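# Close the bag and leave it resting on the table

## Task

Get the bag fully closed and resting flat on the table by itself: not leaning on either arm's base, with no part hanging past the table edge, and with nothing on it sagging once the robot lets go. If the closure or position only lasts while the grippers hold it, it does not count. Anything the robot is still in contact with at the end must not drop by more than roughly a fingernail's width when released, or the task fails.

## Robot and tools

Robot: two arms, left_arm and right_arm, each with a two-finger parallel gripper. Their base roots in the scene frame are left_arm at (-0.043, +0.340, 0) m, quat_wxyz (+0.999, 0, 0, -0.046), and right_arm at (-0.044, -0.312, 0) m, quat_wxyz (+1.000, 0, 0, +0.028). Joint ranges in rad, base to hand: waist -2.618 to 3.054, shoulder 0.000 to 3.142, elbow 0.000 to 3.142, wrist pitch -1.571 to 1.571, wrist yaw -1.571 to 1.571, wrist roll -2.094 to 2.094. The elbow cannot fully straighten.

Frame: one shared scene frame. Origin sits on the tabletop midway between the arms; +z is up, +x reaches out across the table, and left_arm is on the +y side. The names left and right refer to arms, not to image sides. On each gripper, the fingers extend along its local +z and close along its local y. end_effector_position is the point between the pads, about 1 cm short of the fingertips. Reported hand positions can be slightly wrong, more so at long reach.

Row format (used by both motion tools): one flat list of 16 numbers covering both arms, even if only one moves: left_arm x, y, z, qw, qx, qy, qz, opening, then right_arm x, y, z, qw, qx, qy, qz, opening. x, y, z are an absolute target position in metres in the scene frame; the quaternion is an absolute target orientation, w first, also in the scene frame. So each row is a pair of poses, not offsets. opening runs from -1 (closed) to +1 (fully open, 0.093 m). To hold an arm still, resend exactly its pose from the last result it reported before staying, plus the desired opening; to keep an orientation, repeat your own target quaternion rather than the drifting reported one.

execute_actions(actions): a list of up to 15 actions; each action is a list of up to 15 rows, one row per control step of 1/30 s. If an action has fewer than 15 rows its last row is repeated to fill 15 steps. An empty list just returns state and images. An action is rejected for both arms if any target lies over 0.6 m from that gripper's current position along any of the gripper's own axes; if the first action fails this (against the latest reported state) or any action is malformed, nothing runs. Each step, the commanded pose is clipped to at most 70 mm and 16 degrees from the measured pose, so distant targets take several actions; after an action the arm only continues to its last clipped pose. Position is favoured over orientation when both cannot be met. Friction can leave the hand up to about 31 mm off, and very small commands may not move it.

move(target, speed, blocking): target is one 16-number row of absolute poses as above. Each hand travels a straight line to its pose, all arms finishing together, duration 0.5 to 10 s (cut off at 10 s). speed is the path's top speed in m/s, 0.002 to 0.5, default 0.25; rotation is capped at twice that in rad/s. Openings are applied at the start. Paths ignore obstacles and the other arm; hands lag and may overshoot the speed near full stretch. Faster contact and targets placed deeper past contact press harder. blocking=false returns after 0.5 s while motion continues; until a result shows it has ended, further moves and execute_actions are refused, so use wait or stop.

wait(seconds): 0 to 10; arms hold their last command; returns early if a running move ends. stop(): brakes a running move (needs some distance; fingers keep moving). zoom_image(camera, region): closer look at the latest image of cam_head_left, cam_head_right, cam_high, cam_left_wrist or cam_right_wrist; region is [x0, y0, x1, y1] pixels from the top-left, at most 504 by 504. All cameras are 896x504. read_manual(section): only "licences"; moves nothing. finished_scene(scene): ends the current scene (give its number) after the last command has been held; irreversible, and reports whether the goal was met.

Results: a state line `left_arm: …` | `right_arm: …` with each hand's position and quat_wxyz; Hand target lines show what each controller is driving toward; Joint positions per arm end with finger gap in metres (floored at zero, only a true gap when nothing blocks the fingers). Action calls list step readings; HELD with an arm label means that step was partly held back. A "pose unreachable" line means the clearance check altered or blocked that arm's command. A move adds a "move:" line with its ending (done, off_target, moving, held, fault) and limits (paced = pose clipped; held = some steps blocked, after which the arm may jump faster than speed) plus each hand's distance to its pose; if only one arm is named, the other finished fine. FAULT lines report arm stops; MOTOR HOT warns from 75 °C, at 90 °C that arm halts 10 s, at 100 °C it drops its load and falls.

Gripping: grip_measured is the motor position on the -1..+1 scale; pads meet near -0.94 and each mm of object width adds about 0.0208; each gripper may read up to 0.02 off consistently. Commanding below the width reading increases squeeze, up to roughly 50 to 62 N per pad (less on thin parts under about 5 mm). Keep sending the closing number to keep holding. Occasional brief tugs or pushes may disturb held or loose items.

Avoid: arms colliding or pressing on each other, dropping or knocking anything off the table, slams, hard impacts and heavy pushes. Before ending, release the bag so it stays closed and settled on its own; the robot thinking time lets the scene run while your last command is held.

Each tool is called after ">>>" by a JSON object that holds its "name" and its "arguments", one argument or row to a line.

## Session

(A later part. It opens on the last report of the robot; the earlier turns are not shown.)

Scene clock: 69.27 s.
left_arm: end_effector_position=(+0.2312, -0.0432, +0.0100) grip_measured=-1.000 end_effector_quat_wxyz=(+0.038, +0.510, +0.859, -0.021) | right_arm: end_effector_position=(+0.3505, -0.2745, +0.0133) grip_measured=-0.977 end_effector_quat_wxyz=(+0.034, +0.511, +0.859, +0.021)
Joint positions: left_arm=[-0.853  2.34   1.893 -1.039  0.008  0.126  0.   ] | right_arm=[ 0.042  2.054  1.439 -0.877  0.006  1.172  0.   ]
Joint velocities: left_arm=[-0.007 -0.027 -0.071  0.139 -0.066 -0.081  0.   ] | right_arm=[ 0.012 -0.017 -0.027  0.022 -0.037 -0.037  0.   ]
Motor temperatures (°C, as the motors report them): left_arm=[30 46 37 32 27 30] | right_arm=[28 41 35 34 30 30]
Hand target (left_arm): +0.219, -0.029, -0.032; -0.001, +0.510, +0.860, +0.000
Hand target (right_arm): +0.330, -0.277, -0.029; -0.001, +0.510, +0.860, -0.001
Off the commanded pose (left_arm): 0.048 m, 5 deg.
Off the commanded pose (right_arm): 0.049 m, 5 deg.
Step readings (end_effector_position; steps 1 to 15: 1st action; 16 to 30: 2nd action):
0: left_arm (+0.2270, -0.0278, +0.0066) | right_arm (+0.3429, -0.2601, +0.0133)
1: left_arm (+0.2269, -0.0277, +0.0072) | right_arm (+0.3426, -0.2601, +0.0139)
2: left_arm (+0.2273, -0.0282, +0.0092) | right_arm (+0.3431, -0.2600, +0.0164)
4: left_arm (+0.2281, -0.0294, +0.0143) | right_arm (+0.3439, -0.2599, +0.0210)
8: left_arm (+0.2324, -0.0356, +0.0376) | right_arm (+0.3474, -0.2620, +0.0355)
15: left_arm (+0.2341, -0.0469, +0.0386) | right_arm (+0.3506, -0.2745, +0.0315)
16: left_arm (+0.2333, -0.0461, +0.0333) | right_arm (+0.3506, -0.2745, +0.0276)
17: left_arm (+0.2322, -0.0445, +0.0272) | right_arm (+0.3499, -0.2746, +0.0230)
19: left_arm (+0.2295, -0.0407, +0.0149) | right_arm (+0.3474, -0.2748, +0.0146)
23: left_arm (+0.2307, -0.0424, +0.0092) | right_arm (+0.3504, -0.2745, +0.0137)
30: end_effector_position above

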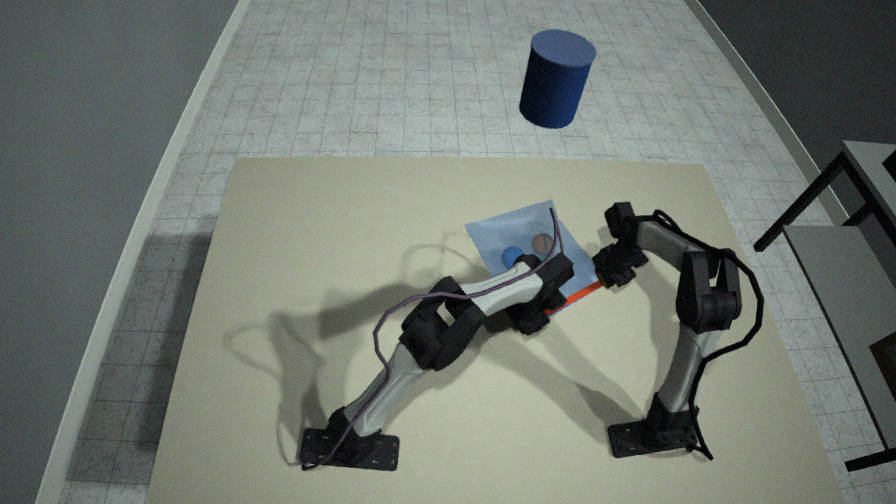

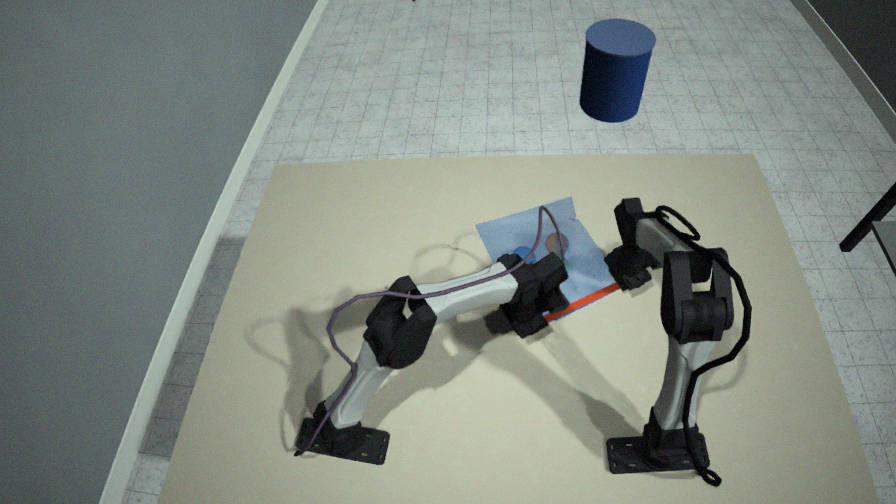

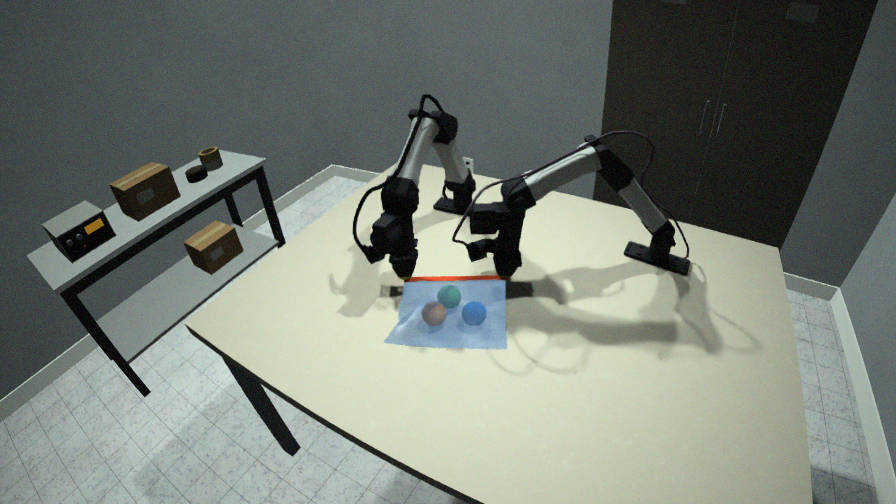

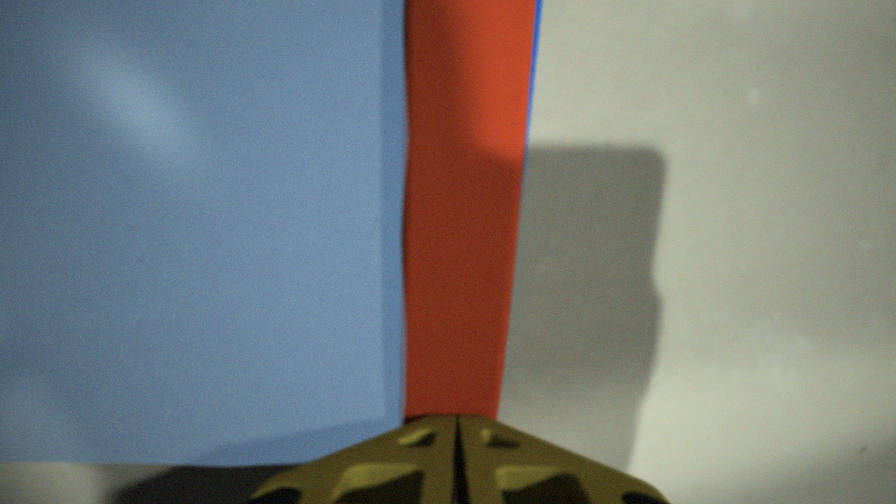

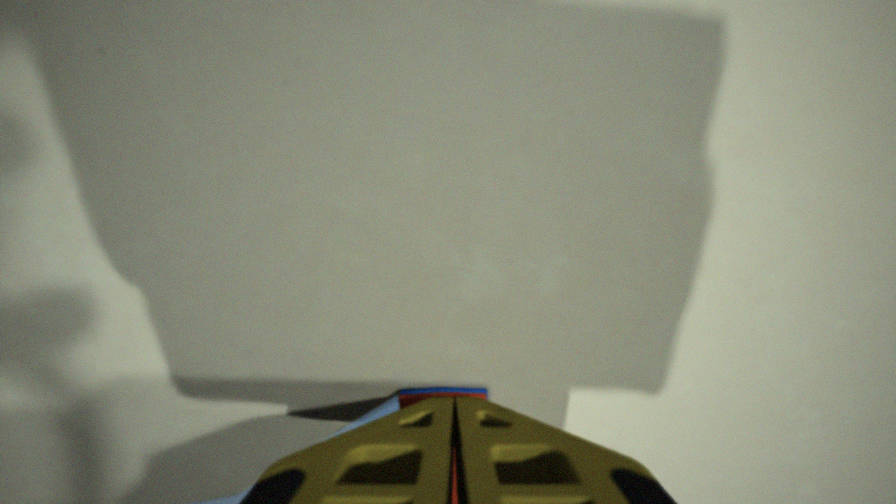

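>>> {"name": "execute_actions", "arguments": {
  "actions": [
    [[0.2234,-0.0353,-0.015,0,0.5099,0.8602,0,-1,0.3394,-0.2756,-0.013,0,0.5099,0.8602,0,-1],[0.226,-0.0389,0.005,0,0.5099,0.8602,0,-1,0.3454,-0.275,0.007,0,0.5099,0.8602,0,-1],[0.226,-0.0389,0.020,0,0.5099,0.8602,0,-1,0.3454,-0.275,0.022,0,0.5099,0.8602,0,-1],[0.226,-0.0389,0.032,0,0.5099,0.8602,0,-1,0.3454,-0.275,0.034,0,0.5099,0.8602,0,-1],[0.226,-0.0389,0.036,0,0.5099,0.8602,0,-1,0.3454,-0.275,0.038,0,0.5099,0.8602,0,-1],[0.2285,-0.0432,0.037,0,0.5099,0.8602,0,-1,0.3437,-0.2705,0.038,0,0.5099,0.8602,0,-1],[0.231,-0.0476,0.037,0,0.5099,0.8602,0,-1,0.342,-0.266,0.038,0,0.5099,0.8602,0,-1],[0.2336,-0.0519,0.037,0,0.5099,0.8602,0,-1,0.3403,-0.2614,0.038,0,0.5099,0.8602,0,-1],[0.2361,-0.0562,0.037,0,0.5099,0.8602,0,-1,0.3386,-0.2569,0.038,0,0.5099,0.8602,0,-1],[0.2361,-0.0562,0.032,0,0.5099,0.8602,0,-1,0.3386,-0.2569,0.033,0,0.5099,0.8602,0,-1],[0.2361,-0.0562,0.026,0,0.5099,0.8602,0,-1,0.3386,-0.2569,0.028,0,0.5099,0.8602,0,-1],[0.2361,-0.0562,0.020,0,0.5099,0.8602,0,-1,0.3386,-0.2569,0.023,0,0.5099,0.8602,0,-1],[0.2361,-0.0562,0.014,0,0.5099,0.8602,0,-1,0.3386,-0.2569,0.018,0,0.5099,0.8602,0,-1],[0.2361,-0.0562,0.008,0,0.5099,0.8602,0,-1,0.3386,-0.2569,0.013,0,0.5099,0.8602,0,-1],[0.2361,-0.0562,0.003,0,0.5099,0.8602,0,-1,0.3386,-0.2569,0.008,0,0.5099,0.8602,0,-1]],
    [[0.2361,-0.0562,-0.002,0,0.5099,0.8602,0,-1,0.3386,-0.2569,0.003,0,0.5099,0.8602,0,-1],[0.2361,-0.0562,-0.007,0,0.5099,0.8602,0,-1,0.3386,-0.2569,-0.002,0,0.5099,0.8602,0,-1],[0.2361,-0.0562,-0.011,0,0.5099,0.8602,0,-1,0.3386,-0.2569,-0.006,0,0.5099,0.8602,0,-1],[0.2361,-0.0562,-0.011,0,0.5099,0.8602,0,-1,0.3376,-0.257,-0.008,0,0.5099,0.8602,0,-1],[0.2352,-0.055,-0.016,0,0.5099,0.8602,0,-1,0.3356,-0.2573,-0.013,0,0.5099,0.8602,0,-1],[0.2343,-0.0538,-0.021,0,0.5099,0.8602,0,-1,0.3336,-0.2576,-0.018,0,0.5099,0.8602,0,-1],[0.2335,-0.0526,-0.026,0,0.5099,0.8602,0,-1,0.3316,-0.2579,-0.023,0,0.5099,0.8602,0,-1],[0.2326,-0.0513,-0.031,0,0.5099,0.8602,0,-1,0.3296,-0.2582,-0.028,0,0.5099,0.8602,0,-1],[0.2317,-0.0501,-0.035,0,0.5099,0.8602,0,-1,0.3276,-0.2584,-0.033,0,0.5099,0.8602,0,-1],[0.2308,-0.0489,-0.035,0,0.5099,0.8602,0,-1,0.3266,-0.2586,-0.033,0,0.5099,0.8602,0,-1]]
  ]
}}

Scene clock: 74.70 s.
left_arm: end_effector_position=(+0.2438, -0.0605, +0.0100) grip_measured=-1.000 end_effector_quat_wxyz=(+0.042, +0.509, +0.860, -0.022) | right_arm: end_effector_position=(+0.3431, -0.2581, +0.0133) grip_measured=-0.977 end_effector_quat_wxyz=(+0.031, +0.508, +0.861, +0.022)
Joint positions: left_arm=[-0.853  2.43   2.052 -1.099  0.008  0.123  0.   ] | right_arm=[ 0.085  2.037  1.414 -0.872  0.005  1.207  0.   ]
Joint velocities: left_arm=[-0.002 -0.042 -0.017  0.066  0.007  0.007  0.   ] | right_arm=[-0.002 -0.042 -0.042  0.051  0.007 -0.095  0.   ]
Motor temperatures (°C, as the motors report them): left_arm=[30 46 37 32 27 30] | right_arm=[28 41 34 34 30 30]
Hand target (left_arm): +0.229, -0.046, -0.032; -0.001, +0.511, +0.860, +0.001
Hand target (right_arm): +0.323, -0.259, -0.029; -0.001, +0.510, +0.860, -0.001
Off the commanded pose (left_arm): 0.048 m, 5 deg.
Off the commanded pose (right_arm): 0.049 m, 4 deg.
Step readings (end_effector_position; steps 1 to 15: 1st action; 16 to 30: 2nd action):
0: left_arm (+0.2313, -0.0432, +0.0098) | right_arm (+0.3505, -0.2745, +0.0133)
1: left_arm (+0.2311, -0.0429, +0.0106) | right_arm (+0.3503, -0.2745, +0.0141)
2: left_arm (+0.2310, -0.0428, +0.0126) | right_arm (+0.3504, -0.2745, +0.0164)
4: left_arm (+0.2318, -0.0439, +0.0173) | right_arm (+0.3513, -0.2744, +0.0208)
8: left_arm (+0.2371, -0.0513, +0.0383) | right_arm (+0.3519, -0.2728, +0.0323)
15: left_arm (+0.2470, -0.0650, +0.0373) | right_arm (+0.3456, -0.2578, +0.0288)
16: left_arm (+0.2463, -0.0641, +0.0318) | right_arm (+0.3445, -0.2580, +0.0262)
17: left_arm (+0.2451, -0.0624, +0.0258) | right_arm (+0.3430, -0.2582, +0.0228)
19: left_arm (+0.2419, -0.0580, +0.0144) | right_arm (+0.3405, -0.2585, +0.0149)
23: left_arm (+0.2428, -0.0592, +0.0097) | right_arm (+0.3427, -0.2582, +0.0135)
30: end_effector_position above

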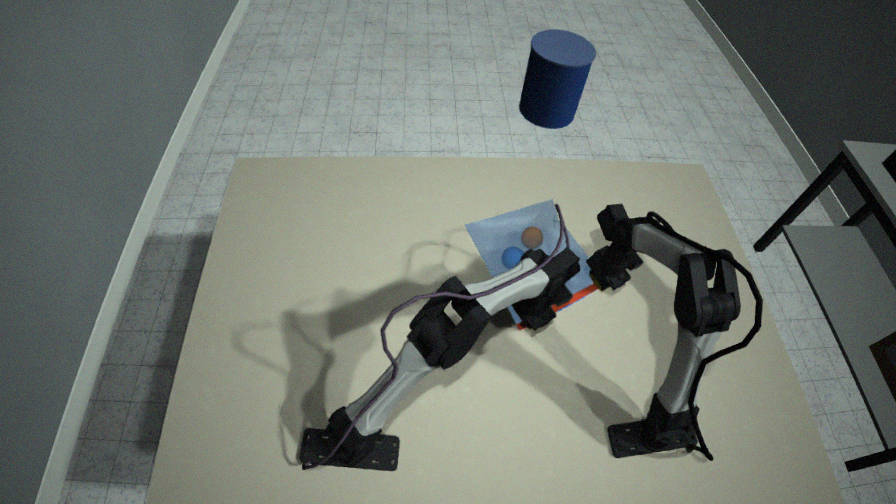

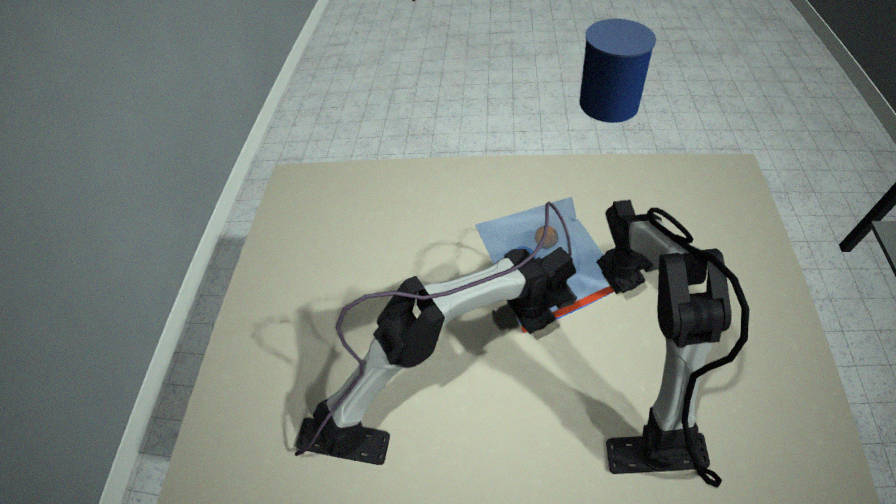

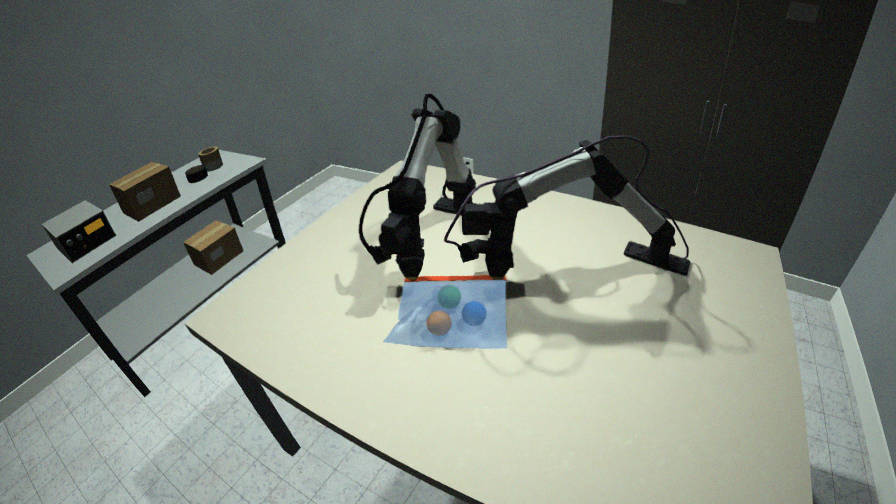

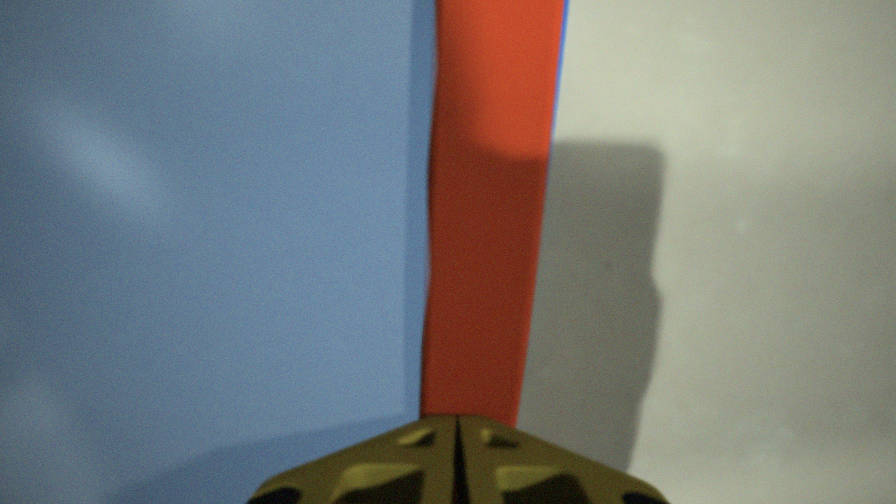

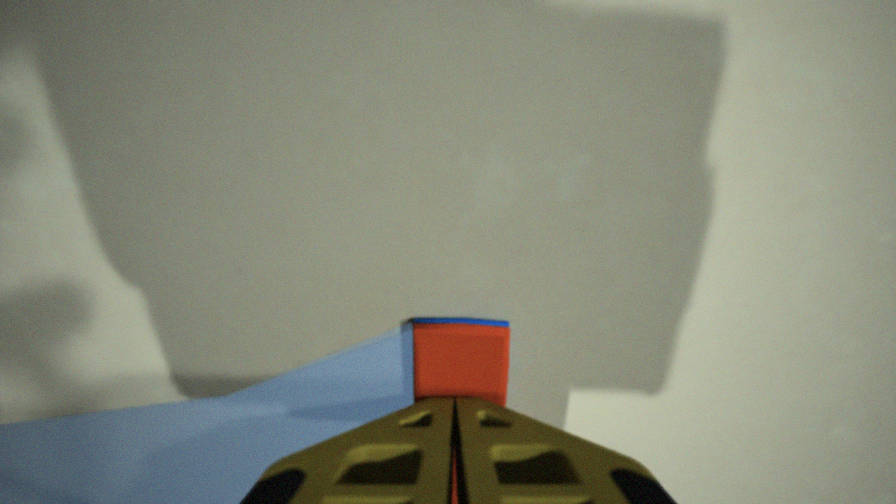

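>>> {"name": "execute_actions", "arguments": {
  "actions": [
    [[0.2335,-0.0526,-0.015,0,0.5099,0.8602,0,-1,0.3326,-0.2578,-0.013,0,0.5099,0.8602,0,-1],[0.2361,-0.0562,0.005,0,0.5099,0.8602,0,-1,0.3386,-0.2569,0.007,0,0.5099,0.8602,0,-1],[0.2361,-0.0562,0.020,0,0.5099,0.8602,0,-1,0.3386,-0.2569,0.022,0,0.5099,0.8602,0,-1],[0.2361,-0.0562,0.032,0,0.5099,0.8602,0,-1,0.3386,-0.2569,0.034,0,0.5099,0.8602,0,-1],[0.2361,-0.0562,0.036,0,0.5099,0.8602,0,-1,0.3386,-0.2569,0.038,0,0.5099,0.8602,0,-1],[0.2383,-0.0607,0.037,0,0.5099,0.8602,0,-1,0.336,-0.2526,0.038,0,0.5099,0.8602,0,-1],[0.2405,-0.0652,0.037,0,0.5099,0.8602,0,-1,0.3334,-0.2484,0.038,0,0.5099,0.8602,0,-1],[0.2428,-0.0697,0.037,0,0.5099,0.8602,0,-1,0.3307,-0.2441,0.038,0,0.5099,0.8602,0,-1],[0.245,-0.0742,0.037,0,0.5099,0.8602,0,-1,0.3281,-0.2398,0.038,0,0.5099,0.8602,0,-1],[0.245,-0.0742,0.032,0,0.5099,0.8602,0,-1,0.3281,-0.2398,0.033,0,0.5099,0.8602,0,-1],[0.245,-0.0742,0.026,0,0.5099,0.8602,0,-1,0.3281,-0.2398,0.028,0,0.5099,0.8602,0,-1],[0.245,-0.0742,0.020,0,0.5099,0.8602,0,-1,0.3281,-0.2398,0.023,0,0.5099,0.8602,0,-1],[0.245,-0.0742,0.014,0,0.5099,0.8602,0,-1,0.3281,-0.2398,0.018,0,0.5099,0.8602,0,-1],[0.245,-0.0742,0.008,0,0.5099,0.8602,0,-1,0.3281,-0.2398,0.013,0,0.5099,0.8602,0,-1],[0.245,-0.0742,0.003,0,0.5099,0.8602,0,-1,0.3281,-0.2398,0.008,0,0.5099,0.8602,0,-1]],
    [[0.245,-0.0742,-0.002,0,0.5099,0.8602,0,-1,0.3281,-0.2398,0.003,0,0.5099,0.8602,0,-1],[0.245,-0.0742,-0.007,0,0.5099,0.8602,0,-1,0.3281,-0.2398,-0.002,0,0.5099,0.8602,0,-1],[0.245,-0.0742,-0.011,0,0.5099,0.8602,0,-1,0.3281,-0.2398,-0.006,0,0.5099,0.8602,0,-1],[0.245,-0.0742,-0.011,0,0.5099,0.8602,0,-1,0.3271,-0.24,-0.008,0,0.5099,0.8602,0,-1],[0.2441,-0.073,-0.016,0,0.5099,0.8602,0,-1,0.3251,-0.2404,-0.013,0,0.5099,0.8602,0,-1],[0.2433,-0.0717,-0.021,0,0.5099,0.8602,0,-1,0.3232,-0.2407,-0.018,0,0.5099,0.8602,0,-1],[0.2424,-0.0705,-0.026,0,0.5099,0.8602,0,-1,0.3212,-0.2411,-0.023,0,0.5099,0.8602,0,-1],[0.2415,-0.0693,-0.031,0,0.5099,0.8602,0,-1,0.3193,-0.2415,-0.028,0,0.5099,0.8602,0,-1],[0.2407,-0.068,-0.035,0,0.5099,0.8602,0,-1,0.3173,-0.2418,-0.033,0,0.5099,0.8602,0,-1],[0.2398,-0.0668,-0.035,0,0.5099,0.8602,0,-1,0.3163,-0.242,-0.033,0,0.5099,0.8602,0,-1]]
  ]
}}

Scene clock: 80.63 s.
left_arm: end_effector_position=(+0.2506, -0.0782, +0.0102) grip_measured=-1.000 end_effector_quat_wxyz=(+0.041, +0.510, +0.859, -0.022) | right_arm: end_effector_position=(+0.3308, -0.2407, +0.0130) grip_measured=-0.976 end_effector_quat_wxyz=(+0.027, +0.507, +0.861, +0.020)
Joint positions: left_arm=[-0.862  2.532  2.24  -1.186  0.008  0.117  0.   ] | right_arm=[ 0.135  2.012  1.376 -0.868  0.005  1.256  0.   ]
Joint velocities: left_arm=[-0.007 -0.046 -0.081  0.022 -0.037  0.051  0.   ] | right_arm=[-0.002 -0.032 -0.032  0.066  0.022 -0.037  0.   ]
Motor temperatures (°C, as the motors report them): left_arm=[30 47 36 31 27 30] | right_arm=[28 41 33 34 30 30]
Hand target (left_arm): +0.238, -0.064, -0.032; -0.001, +0.511, +0.860, +0.001
Hand target (right_arm): +0.312, -0.243, -0.029; -0.001, +0.510, +0.860, -0.001
Off the commanded pose (left_arm): 0.048 m, 5 deg.
Off the commanded pose (right_arm): 0.048 m, 4 deg.
Step readings (end_effector_position; steps 1 to 15: 1st action; 16 to 30: 2nd action):
0: left_arm (+0.2439, -0.0608, +0.0104) | right_arm (+0.3432, -0.2581, +0.0133)
1: left_arm (+0.2438, -0.0606, +0.0115) | right_arm (+0.3429, -0.2581, +0.0140)
2: left_arm (+0.2436, -0.0603, +0.0133) | right_arm (+0.3432, -0.2581, +0.0165)
4: left_arm (+0.2447, -0.0619, +0.0184) | right_arm (+0.3441, -0.2580, +0.0210)
8: left_arm (+0.2495, -0.0695, +0.0390) | right_arm (+0.3442, -0.2554, +0.0312)
15: left_arm (+0.2559, -0.0854, +0.0377) | right_arm (+0.3349, -0.2399, +0.0257)
16: left_arm (+0.2547, -0.0842, +0.0316) | right_arm (+0.3331, -0.2402, +0.0227)
17: left_arm (+0.2532, -0.0820, +0.0251) | right_arm (+0.3311, -0.2406, +0.0193)
19: left_arm (+0.2495, -0.0768, +0.0132) | right_arm (+0.3299, -0.2409, +0.0148)
23: left_arm (+0.2499, -0.0772, +0.0100) | right_arm (+0.3306, -0.2407, +0.0133)
30: end_effector_position above

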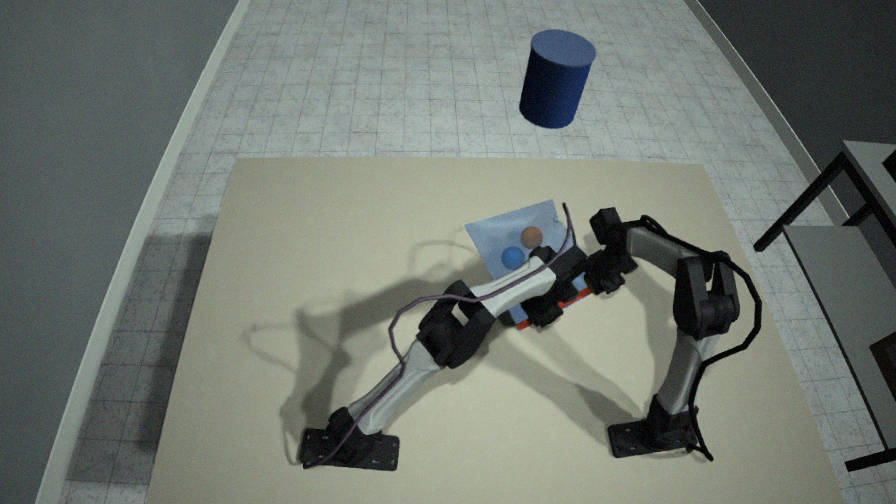

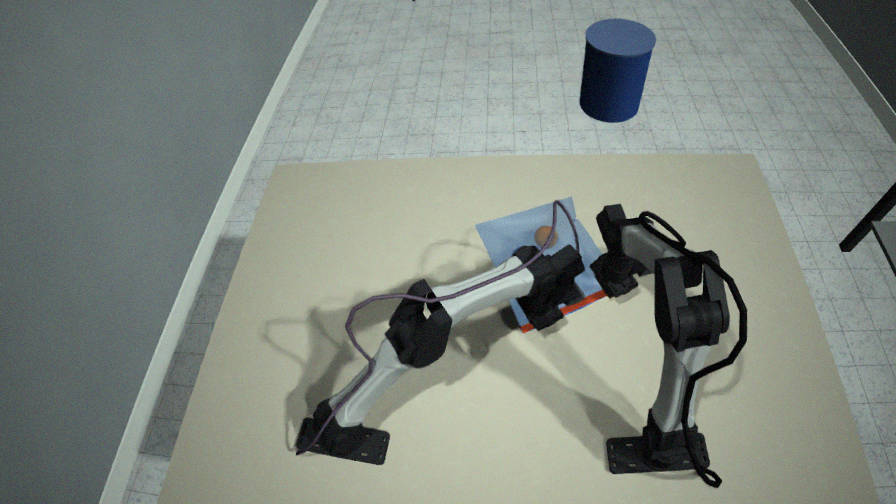

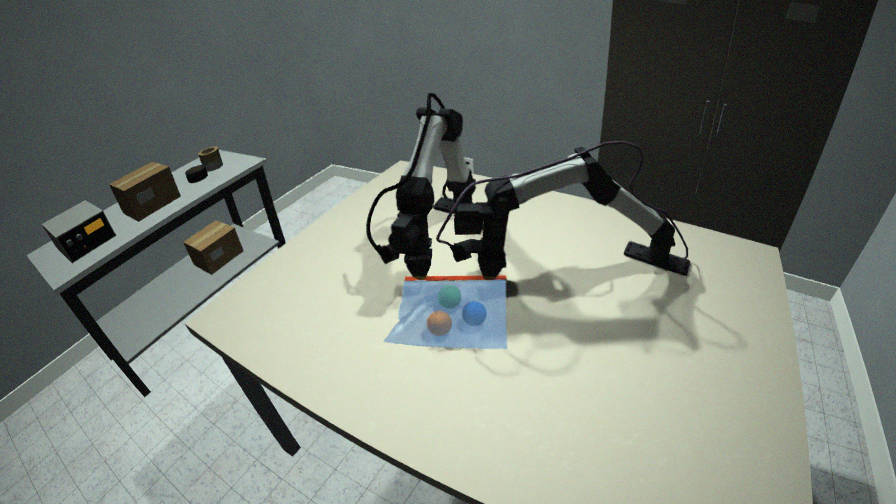

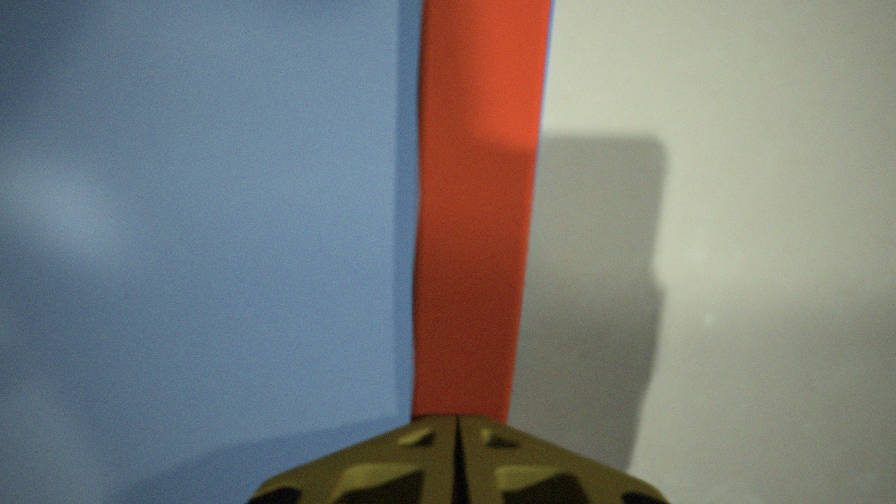

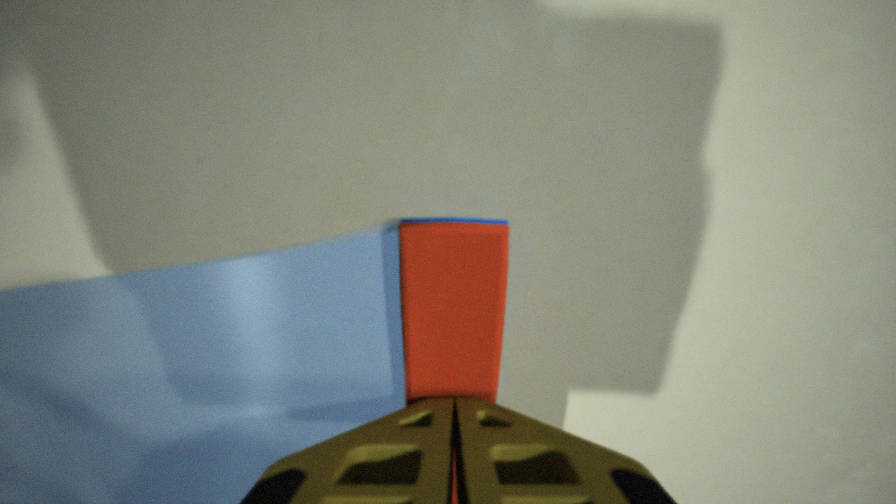

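>>> {"name": "execute_actions", "arguments": {
  "actions": [
    [[0.2424,-0.0705,-0.015,0,0.5099,0.8602,0,-1,0.3222,-0.2409,-0.013,0,0.5099,0.8602,0,-1],[0.245,-0.0742,0.005,0,0.5099,0.8602,0,-1,0.3281,-0.2398,0.007,0,0.5099,0.8602,0,-1],[0.245,-0.0742,0.020,0,0.5099,0.8602,0,-1,0.3281,-0.2398,0.022,0,0.5099,0.8602,0,-1],[0.245,-0.0742,0.032,0,0.5099,0.8602,0,-1,0.3281,-0.2398,0.034,0,0.5099,0.8602,0,-1],[0.242,-0.0668,0.038,0,0.5099,0.8602,0,-1,0.3281,-0.2398,0.038,0,0.5099,0.8602,0,-1],[0.2391,-0.0594,0.040,0,0.5099,0.8602,0,-1,0.3256,-0.2353,0.038,0,0.5099,0.8602,0,-1],[0.2361,-0.052,0.040,0,0.5099,0.8602,0,-1,0.3231,-0.2309,0.038,0,0.5099,0.8602,0,-1],[0.2332,-0.0446,0.040,0,0.5099,0.8602,0,-1,0.3205,-0.2264,0.038,0,0.5099,0.8602,0,-1],[0.2302,-0.0372,0.039,0,0.5099,0.8602,0,-1,0.318,-0.2219,0.038,0,0.5099,0.8602,0,-1],[0.2273,-0.0298,0.036,0,0.5099,0.8602,0,-1,0.318,-0.2219,0.033,0,0.5099,0.8602,0,-1],[0.2273,-0.0298,0.030,0,0.5099,0.8602,0,-1,0.318,-0.2219,0.028,0,0.5099,0.8602,0,-1],[0.2273,-0.0298,0.024,0,0.5099,0.8602,0,-1,0.318,-0.2219,0.023,0,0.5099,0.8602,0,-1],[0.2273,-0.0298,0.018,0,0.5099,0.8602,0,-1,0.318,-0.2219,0.018,0,0.5099,0.8602,0,-1],[0.2273,-0.0298,0.012,0,0.5099,0.8602,0,-1,0.318,-0.2219,0.013,0,0.5099,0.8602,0,-1],[0.2273,-0.0298,0.006,0,0.5099,0.8602,0,-1,0.318,-0.2219,0.008,0,0.5099,0.8602,0,-1]],
    [[0.2273,-0.0298,0.001,0,0.5099,0.8602,0,-1,0.318,-0.2219,0.003,0,0.5099,0.8602,0,-1],[0.2273,-0.0298,-0.004,0,0.5099,0.8602,0,-1,0.318,-0.2219,-0.002,0,0.5099,0.8602,0,-1],[0.2273,-0.0298,-0.008,0,0.5099,0.8602,0,-1,0.318,-0.2219,-0.006,0,0.5099,0.8602,0,-1],[0.2273,-0.0298,-0.011,0,0.5099,0.8602,0,-1,0.317,-0.2221,-0.008,0,0.5099,0.8602,0,-1],[0.2264,-0.0286,-0.016,0,0.5099,0.8602,0,-1,0.3151,-0.2226,-0.013,0,0.5099,0.8602,0,-1],[0.2255,-0.0274,-0.021,0,0.5099,0.8602,0,-1,0.3131,-0.2231,-0.018,0,0.5099,0.8602,0,-1],[0.2247,-0.0262,-0.026,0,0.5099,0.8602,0,-1,0.3112,-0.2236,-0.023,0,0.5099,0.8602,0,-1],[0.2238,-0.0249,-0.031,0,0.5099,0.8602,0,-1,0.3093,-0.224,-0.028,0,0.5099,0.8602,0,-1],[0.2229,-0.0237,-0.035,0,0.5099,0.8602,0,-1,0.3073,-0.2245,-0.033,0,0.5099,0.8602,0,-1],[0.222,-0.0225,-0.035,0,0.5099,0.8602,0,-1,0.3063,-0.2247,-0.033,0,0.5099,0.8602,0,-1]]
  ]
}}

Scene clock: 88.47 s.
left_arm: end_effector_position=(+0.2216, -0.0300, +0.0066) grip_measured=-1.000 end_effector_quat_wxyz=(+0.019, +0.510, +0.860, -0.012) | right_arm: end_effector_position=(+0.3212, -0.2224, +0.0129) grip_measured=-0.976 end_effector_quat_wxyz=(+0.026, +0.507, +0.861, +0.023)
Joint positions: left_arm=[-0.853  2.316  1.84  -1.051  0.008  0.124  0.   ] | right_arm=[ 0.187  1.992  1.346 -0.856  0.004  1.308  0.   ]
Joint velocities: left_arm=[ 0.002 -0.046 -0.046  0.037  0.007 -0.022  0.   ] | right_arm=[-0.032 -0.007 -0.032  0.022 -0.037 -0.022  0.   ]
Motor temperatures (°C, as the motors report them): left_arm=[30 48 36 31 27 30] | right_arm=[28 41 33 34 30 30]
Hand target (left_arm): +0.219, -0.019, -0.032; -0.002, +0.510, +0.860, +0.001
Hand target (right_arm): +0.302, -0.226, -0.029; -0.001, +0.510, +0.860, -0.002
Off the commanded pose (left_arm): 0.042 m, 3 deg.
Off the commanded pose (right_arm): 0.048 m, 4 deg.
Step readings (end_effector_position; steps 1 to 15: 1st action; 16 to 30: 2nd action):
0: left_arm (+0.2508, -0.0785, +0.0108) | right_arm (+0.3308, -0.2407, +0.0131)
1: left_arm (+0.2507, -0.0784, +0.0120) | right_arm (+0.3306, -0.2407, +0.0138)
2: left_arm (+0.2509, -0.0787, +0.0137) | right_arm (+0.3310, -0.2406, +0.0162)
4: left_arm (+0.2528, -0.0814, +0.0184) | right_arm (+0.3323, -0.2404, +0.0208)
8: left_arm (+0.2470, -0.0732, +0.0345) | right_arm (+0.3334, -0.2375, +0.0315)
15: left_arm (+0.2215, -0.0317, +0.0388) | right_arm (+0.3244, -0.2216, +0.0271)
16: left_arm (+0.2208, -0.0299, +0.0328) | right_arm (+0.3232, -0.2219, +0.0244)
17: left_arm (+0.2203, -0.0285, +0.0261) | right_arm (+0.3217, -0.2223, +0.0212)
19: left_arm (+0.2187, -0.0259, +0.0131) | right_arm (+0.3195, -0.2228, +0.0146)
23: left_arm (+0.2215, -0.0298, +0.0072) | right_arm (+0.3213, -0.2224, +0.0133)
30: end_effector_position above

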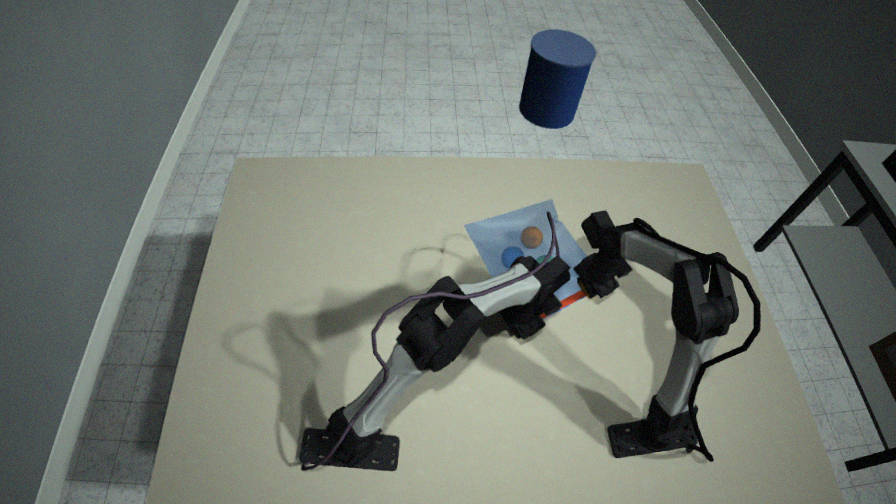

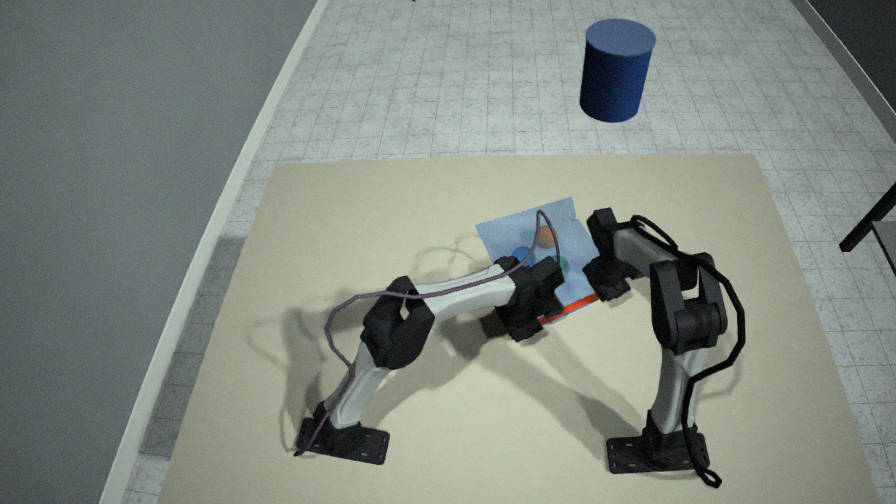

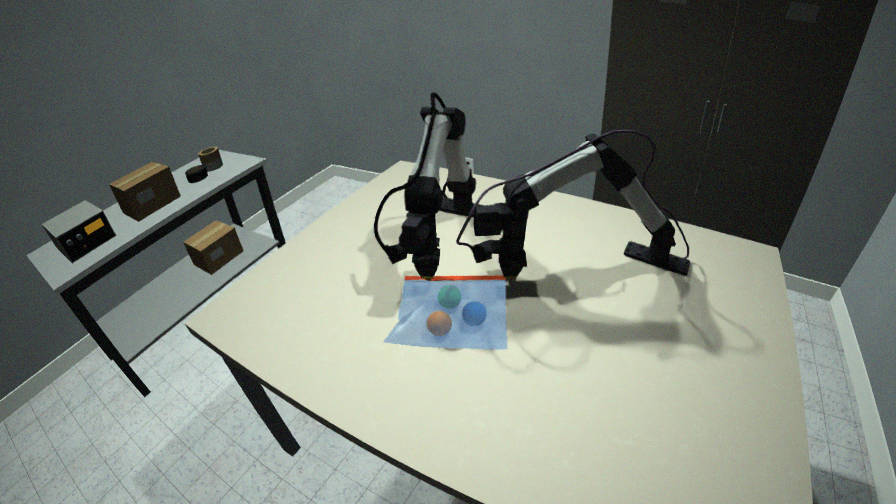

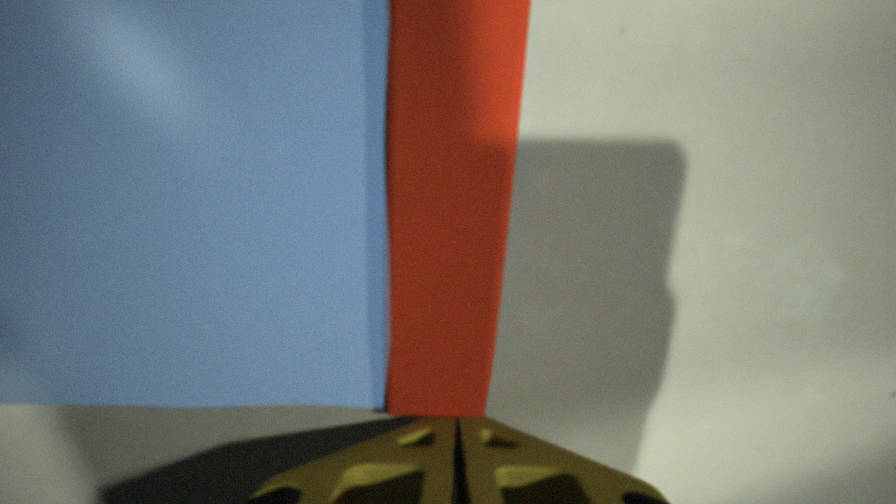

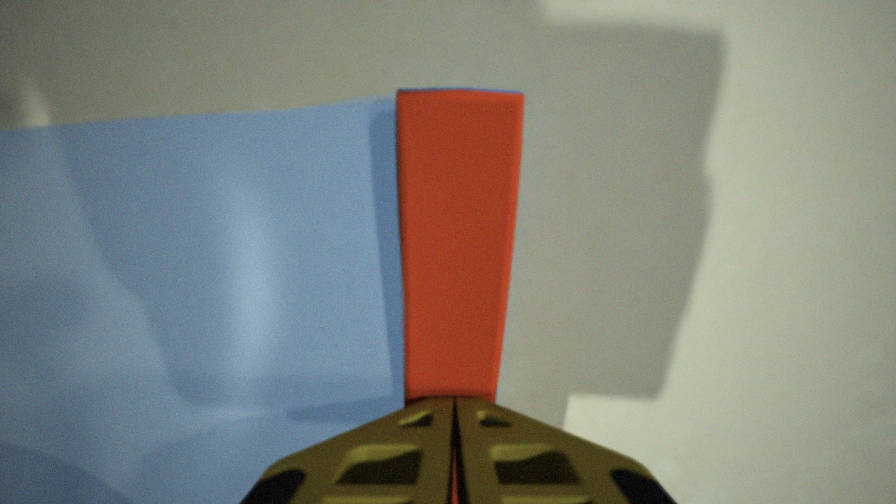

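>>> {"name": "execute_actions", "arguments": {
  "actions": [
    [[0.221,-0.021,-0.015,0,0.5099,0.8602,0,-1,0.3122,-0.2233,-0.013,0,0.5099,0.8602,0,-1],[0.220,-0.020,0.005,0,0.5099,0.8602,0,-1,0.318,-0.2219,0.007,0,0.5099,0.8602,0,-1],[0.220,-0.020,0.018,0,0.5099,0.8602,0,-1,0.318,-0.2219,0.022,0,0.5099,0.8602,0,-1],[0.220,-0.020,0.028,0,0.5099,0.8602,0,-1,0.318,-0.2219,0.034,0,0.5099,0.8602,0,-1],[0.219,-0.018,0.036,0,0.5099,0.8602,0,-1,0.318,-0.2219,0.038,0,0.5099,0.8602,0,-1],[0.218,-0.015,0.042,0,0.5099,0.8602,0,-1,0.3157,-0.2176,0.038,0,0.5099,0.8602,0,-1],[0.2165,-0.011,0.046,0,0.5099,0.8602,0,-1,0.3133,-0.2132,0.038,0,0.5099,0.8602,0,-1],[0.215,-0.007,0.049,0,0.5099,0.8602,0,-1,0.311,-0.2089,0.038,0,0.5099,0.8602,0,-1],[0.2135,-0.003,0.052,0,0.5099,0.8602,0,-1,0.3086,-0.2045,0.038,0,0.5099,0.8602,0,-1],[0.212,0.001,0.054,0,0.5099,0.8602,0,-1,0.3086,-0.2045,0.033,0,0.5099,0.8602,0,-1],[0.2105,0.005,0.056,0,0.5099,0.8602,0,-1,0.3086,-0.2045,0.028,0,0.5099,0.8602,0,-1],[0.209,0.009,0.058,0,0.5099,0.8602,0,-1,0.3086,-0.2045,0.023,0,0.5099,0.8602,0,-1],[0.2075,0.013,0.060,0,0.5099,0.8602,0,-1,0.3086,-0.2045,0.018,0,0.5099,0.8602,0,-1],[0.206,0.017,0.061,0,0.5099,0.8602,0,-1,0.3086,-0.2045,0.013,0,0.5099,0.8602,0,-1],[0.2045,0.021,0.062,0,0.5099,0.8602,0,-1,0.3086,-0.2045,0.008,0,0.5099,0.8602,0,-1]],
    [[0.203,0.025,0.063,0,0.5099,0.8602,0,-1,0.3086,-0.2045,0.003,0,0.5099,0.8602,0,-1],[0.2015,0.029,0.064,0,0.5099,0.8602,0,-1,0.3086,-0.2045,-0.002,0,0.5099,0.8602,0,-1],[0.200,0.033,0.065,0,0.5099,0.8602,0,-1,0.3086,-0.2045,-0.006,0,0.5099,0.8602,0,-1],[0.1985,0.037,0.066,0,0.5099,0.8602,0,-1,0.3076,-0.2048,-0.008,0,0.5099,0.8602,0,-1],[0.197,0.041,0.067,0,0.5099,0.8602,0,-1,0.3057,-0.2054,-0.013,0,0.5099,0.8602,0,-1],[0.1955,0.045,0.068,0,0.5099,0.8602,0,-1,0.3038,-0.2059,-0.018,0,0.5099,0.8602,0,-1],[0.194,0.049,0.069,0,0.5099,0.8602,0,-1,0.3019,-0.2065,-0.023,0,0.5099,0.8602,0,-1],[0.1925,0.053,0.070,0,0.5099,0.8602,0,-1,0.300,-0.2071,-0.028,0,0.5099,0.8602,0,-1],[0.191,0.057,0.070,0,0.5099,0.8602,0,-1,0.2981,-0.2077,-0.033,0,0.5099,0.8602,0,-1],[0.190,0.060,0.070,0,0.5099,0.8602,0,-1,0.2971,-0.208,-0.033,0,0.5099,0.8602,0,-1],[0.189,0.063,0.070,0,0.5099,0.8602,0,-1,0.2971,-0.208,-0.033,0,0.5099,0.8602,0,-1],[0.188,0.066,0.070,0,0.5099,0.8602,0,-1,0.2971,-0.208,-0.033,0,0.5099,0.8602,0,-1],[0.187,0.068,0.070,0,0.5099,0.8602,0,-1,0.2971,-0.208,-0.033,0,0.5099,0.8602,0,-1],[0.1865,0.069,0.070,0,0.5099,0.8602,0,-1,0.2971,-0.208,-0.033,0,0.5099,0.8602,0,-1],[0.186,0.070,0.070,0,0.5099,0.8602,0,-1,0.2971,-0.208,-0.033,0,0.5099,0.8602,0,-1]],
    [[0.186,0.070,0.070,0,0.5099,0.8602,0,-1,0.3029,-0.2062,-0.013,0,0.5099,0.8602,0,-1],[0.186,0.070,0.070,0,0.5099,0.8602,0,-1,0.3086,-0.2045,0.007,0,0.5099,0.8602,0,-1],[0.186,0.070,0.070,0,0.5099,0.8602,0,-1,0.3086,-0.2045,0.022,0,0.5099,0.8602,0,-1],[0.186,0.070,0.070,0,0.5099,0.8602,0,-1,0.3086,-0.2045,0.034,0,0.5099,0.8602,0,-1],[0.186,0.070,0.070,0,0.5099,0.8602,0,-1,0.3086,-0.2045,0.038,0,0.5099,0.8602,0,-1],[0.186,0.070,0.070,0,0.5099,0.8602,0,-1,0.3063,-0.2001,0.038,0,0.5099,0.8602,0,-1],[0.186,0.070,0.070,0,0.5099,0.8602,0,-1,0.3039,-0.1957,0.038,0,0.5099,0.8602,0,-1],[0.186,0.070,0.070,0,0.5099,0.8602,0,-1,0.3016,-0.1913,0.038,0,0.5099,0.8602,0,-1],[0.186,0.070,0.070,0,0.5099,0.8602,0,-1,0.2992,-0.1869,0.038,0,0.5099,0.8602,0,-1],[0.186,0.070,0.070,0,0.5099,0.8602,0,-1,0.2992,-0.1869,0.033,0,0.5099,0.8602,0,-1],[0.186,0.070,0.070,0,0.5099,0.8602,0,-1,0.2992,-0.1869,0.028,0,0.5099,0.8602,0,-1],[0.186,0.070,0.070,0,0.5099,0.8602,0,-1,0.2992,-0.1869,0.023,0,0.5099,0.8602,0,-1],[0.186,0.070,0.070,0,0.5099,0.8602,0,-1,0.2992,-0.1869,0.018,0,0.5099,0.8602,0,-1],[0.186,0.070,0.070,0,0.5099,0.8602,0,-1,0.2992,-0.1869,0.013,0,0.5099,0.8602,0,-1],[0.186,0.070,0.070,0,0.5099,0.8602,0,-1,0.2992,-0.1869,0.008,0,0.5099,0.8602,0,-1]],
    [[0.186,0.070,0.070,0,0.5099,0.8602,0,-1,0.2992,-0.1869,0.003,0,0.5099,0.8602,0,-1],[0.186,0.070,0.070,0,0.5099,0.8602,0,-1,0.2992,-0.1869,-0.002,0,0.5099,0.8602,0,-1],[0.186,0.070,0.070,0,0.5099,0.8602,0,-1,0.2992,-0.1869,-0.006,0,0.5099,0.8602,0,-1],[0.186,0.070,0.070,0,0.5099,0.8602,0,-1,0.2983,-0.1872,-0.008,0,0.5099,0.8602,0,-1],[0.186,0.070,0.070,0,0.5099,0.8602,0,-1,0.2964,-0.1879,-0.013,0,0.5099,0.8602,0,-1],[0.186,0.070,0.070,0,0.5099,0.8602,0,-1,0.2945,-0.1886,-0.018,0,0.5099,0.8602,0,-1],[0.186,0.070,0.070,0,0.5099,0.8602,0,-1,0.2926,-0.1893,-0.023,0,0.5099,0.8602,0,-1],[0.186,0.070,0.070,0,0.5099,0.8602,0,-1,0.2907,-0.19,-0.028,0,0.5099,0.8602,0,-1],[0.186,0.070,0.070,0,0.5099,0.8602,0,-1,0.2888,-0.1906,-0.033,0,0.5099,0.8602,0,-1],[0.186,0.070,0.070,0,0.5099,0.8602,0,-1,0.2879,-0.191,-0.033,0,0.5099,0.8602,0,-1]]
  ]
}}

Scene clock: 98.13 s.
left_arm: end_effector_position=(+0.1869, +0.0627, +0.0766) grip_measured=-1.000 end_effector_quat_wxyz=(+0.006, +0.510, +0.860, -0.006) | right_arm: end_effector_position=(+0.3041, -0.1864, +0.0129) grip_measured=-0.976 end_effector_quat_wxyz=(+0.025, +0.507, +0.861, +0.028)
Joint positions: left_arm=[-0.781  1.911  1.498 -1.143  0.008  0.197  0.   ] | right_arm=[ 0.292  1.967  1.308 -0.838  0.003  1.413  0.   ]
Joint velocities: left_arm=[ 0.017 -0.007 -0.002 -0.007  0.022 -0.022  0.   ] | right_arm=[ 0.002 -0.032 -0.042  0.081 -0.095 -0.007  0.   ]
Motor temperatures (°C, as the motors report them): left_arm=[30 48 36 32 27 30] | right_arm=[28 40 32 34 30 30]
Hand target (left_arm): +0.186, +0.070, +0.070; -0.000, +0.510, +0.860, -0.000
Hand target (right_arm): +0.284, -0.193, -0.028; -0.001, +0.510, +0.860, -0.001
Off the commanded pose (left_arm): 0.010 m, 1 deg.
Off the commanded pose (right_arm): 0.049 m, 4 deg.
Step readings (end_effector_position; steps 1 to 15: 1st action; 16 to 30: 2nd action; 31 to 45: 3rd action; 46 to 60: 4th action):
0: left_arm (+0.2216, -0.0300, +0.0065) | right_arm (+0.3214, -0.2223, +0.0130)
1: left_arm (+0.2216, -0.0301, +0.0073) | right_arm (+0.3212, -0.2224, +0.0137)
2: left_arm (+0.2215, -0.0299, +0.0080) | right_arm (+0.3215, -0.2223, +0.0161)
4: left_arm (+0.2200, -0.0278, +0.0111) | right_arm (+0.3226, -0.2220, +0.0208)
8: left_arm (+0.2158, -0.0214, +0.0271) | right_arm (+0.3236, -0.2191, +0.0319)
15: left_arm (+0.2143, -0.0053, +0.0728) | right_arm (+0.3151, -0.2036, +0.0287)
16: left_arm (+0.2128, -0.0006, +0.0757) | right_arm (+0.3143, -0.2039, +0.0262)
17: left_arm (+0.2108, +0.0047, +0.0772) | right_arm (+0.3129, -0.2043, +0.0229)
19: left_arm (+0.2060, +0.0156, +0.0774) | right_arm (+0.3107, -0.2050, +0.0147)
23: left_arm (+0.1959, +0.0371, +0.0739) | right_arm (+0.3125, -0.2044, +0.0133)
30: left_arm (+0.1852, +0.0635, +0.0761) | right_arm (+0.3128, -0.2043, +0.0130)
31: left_arm (+0.1847, +0.0647, +0.0766) | right_arm (+0.3124, -0.2044, +0.0136)
32: left_arm (+0.1846, +0.0652, +0.0770) | right_arm (+0.3128, -0.2043, +0.0160)
34: left_arm (+0.1851, +0.0649, +0.0770) | right_arm (+0.3137, -0.2041, +0.0207)
38: left_arm (+0.1861, +0.0637, +0.0766) | right_arm (+0.3142, -0.2012, +0.0319)
45: left_arm (+0.1868, +0.0629, +0.0766) | right_arm (+0.3057, -0.1858, +0.0296)
46: left_arm (+0.1868, +0.0628, +0.0766) | right_arm (+0.3051, -0.1860, +0.0269)
47: left_arm (+0.1868, +0.0628, +0.0766) | right_arm (+0.3041, -0.1864, +0.0233)
49: left_arm (+0.1868, +0.0628, +0.0766) | right_arm (+0.3017, -0.1873, +0.0146)
53: left_arm (+0.1869, +0.0627, +0.0766) | right_arm (+0.3038, -0.1865, +0.0132)
60: end_effector_position above

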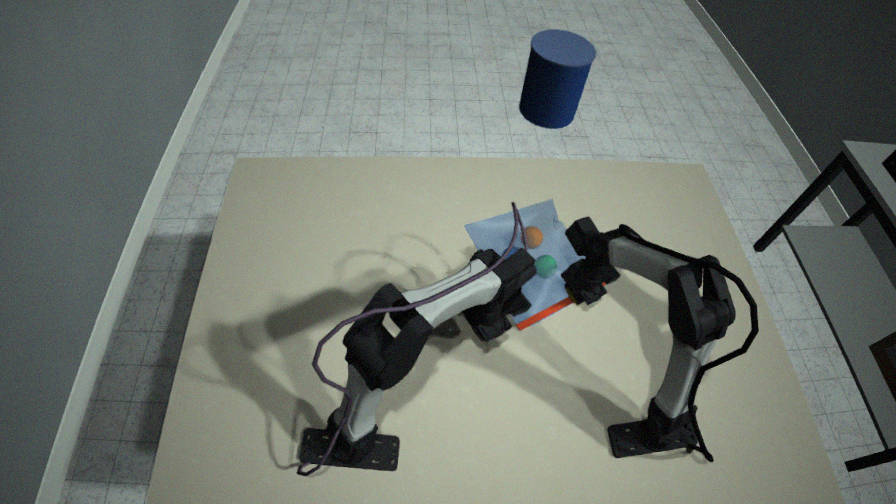

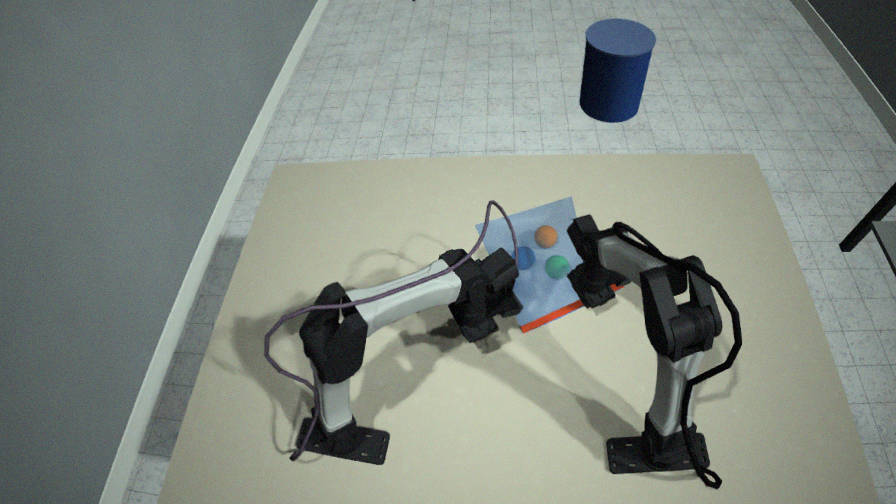

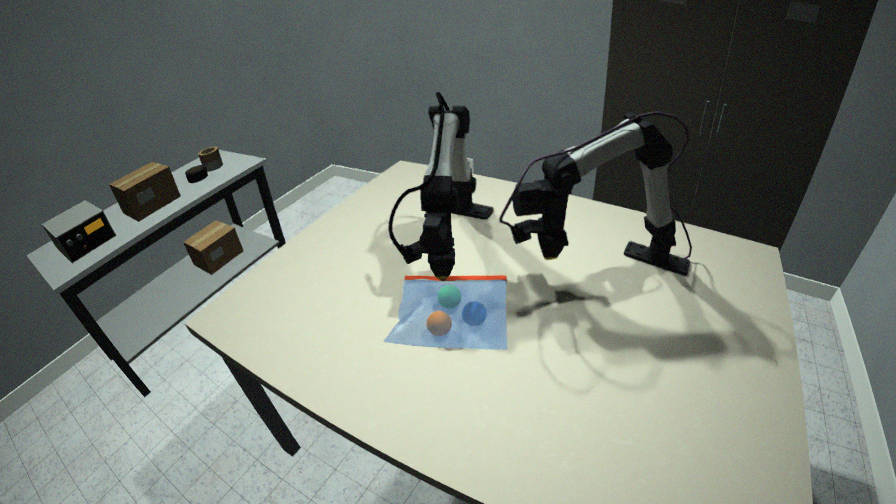

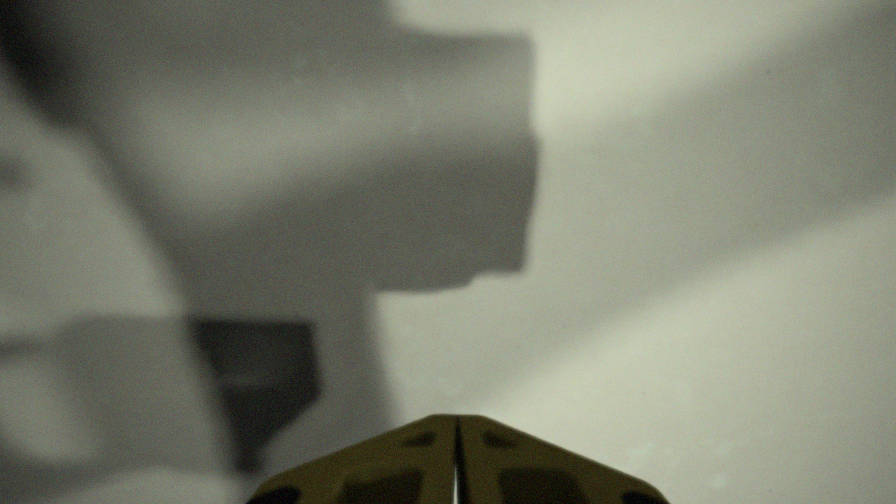

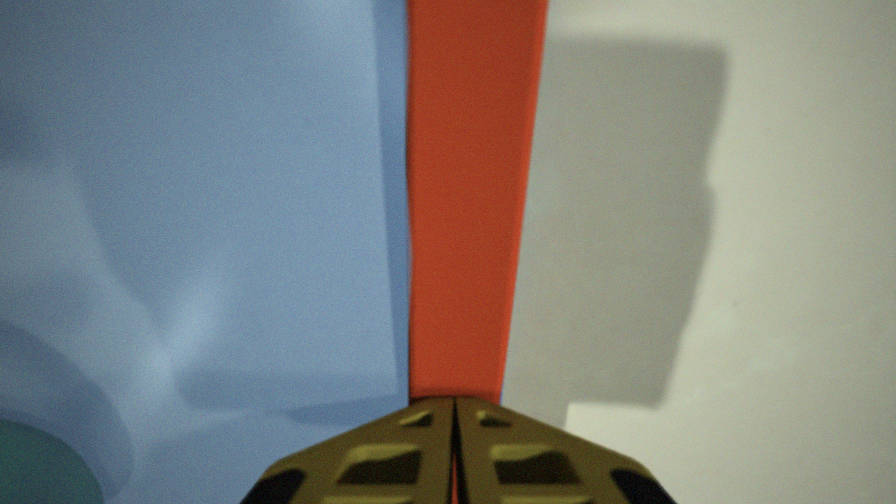

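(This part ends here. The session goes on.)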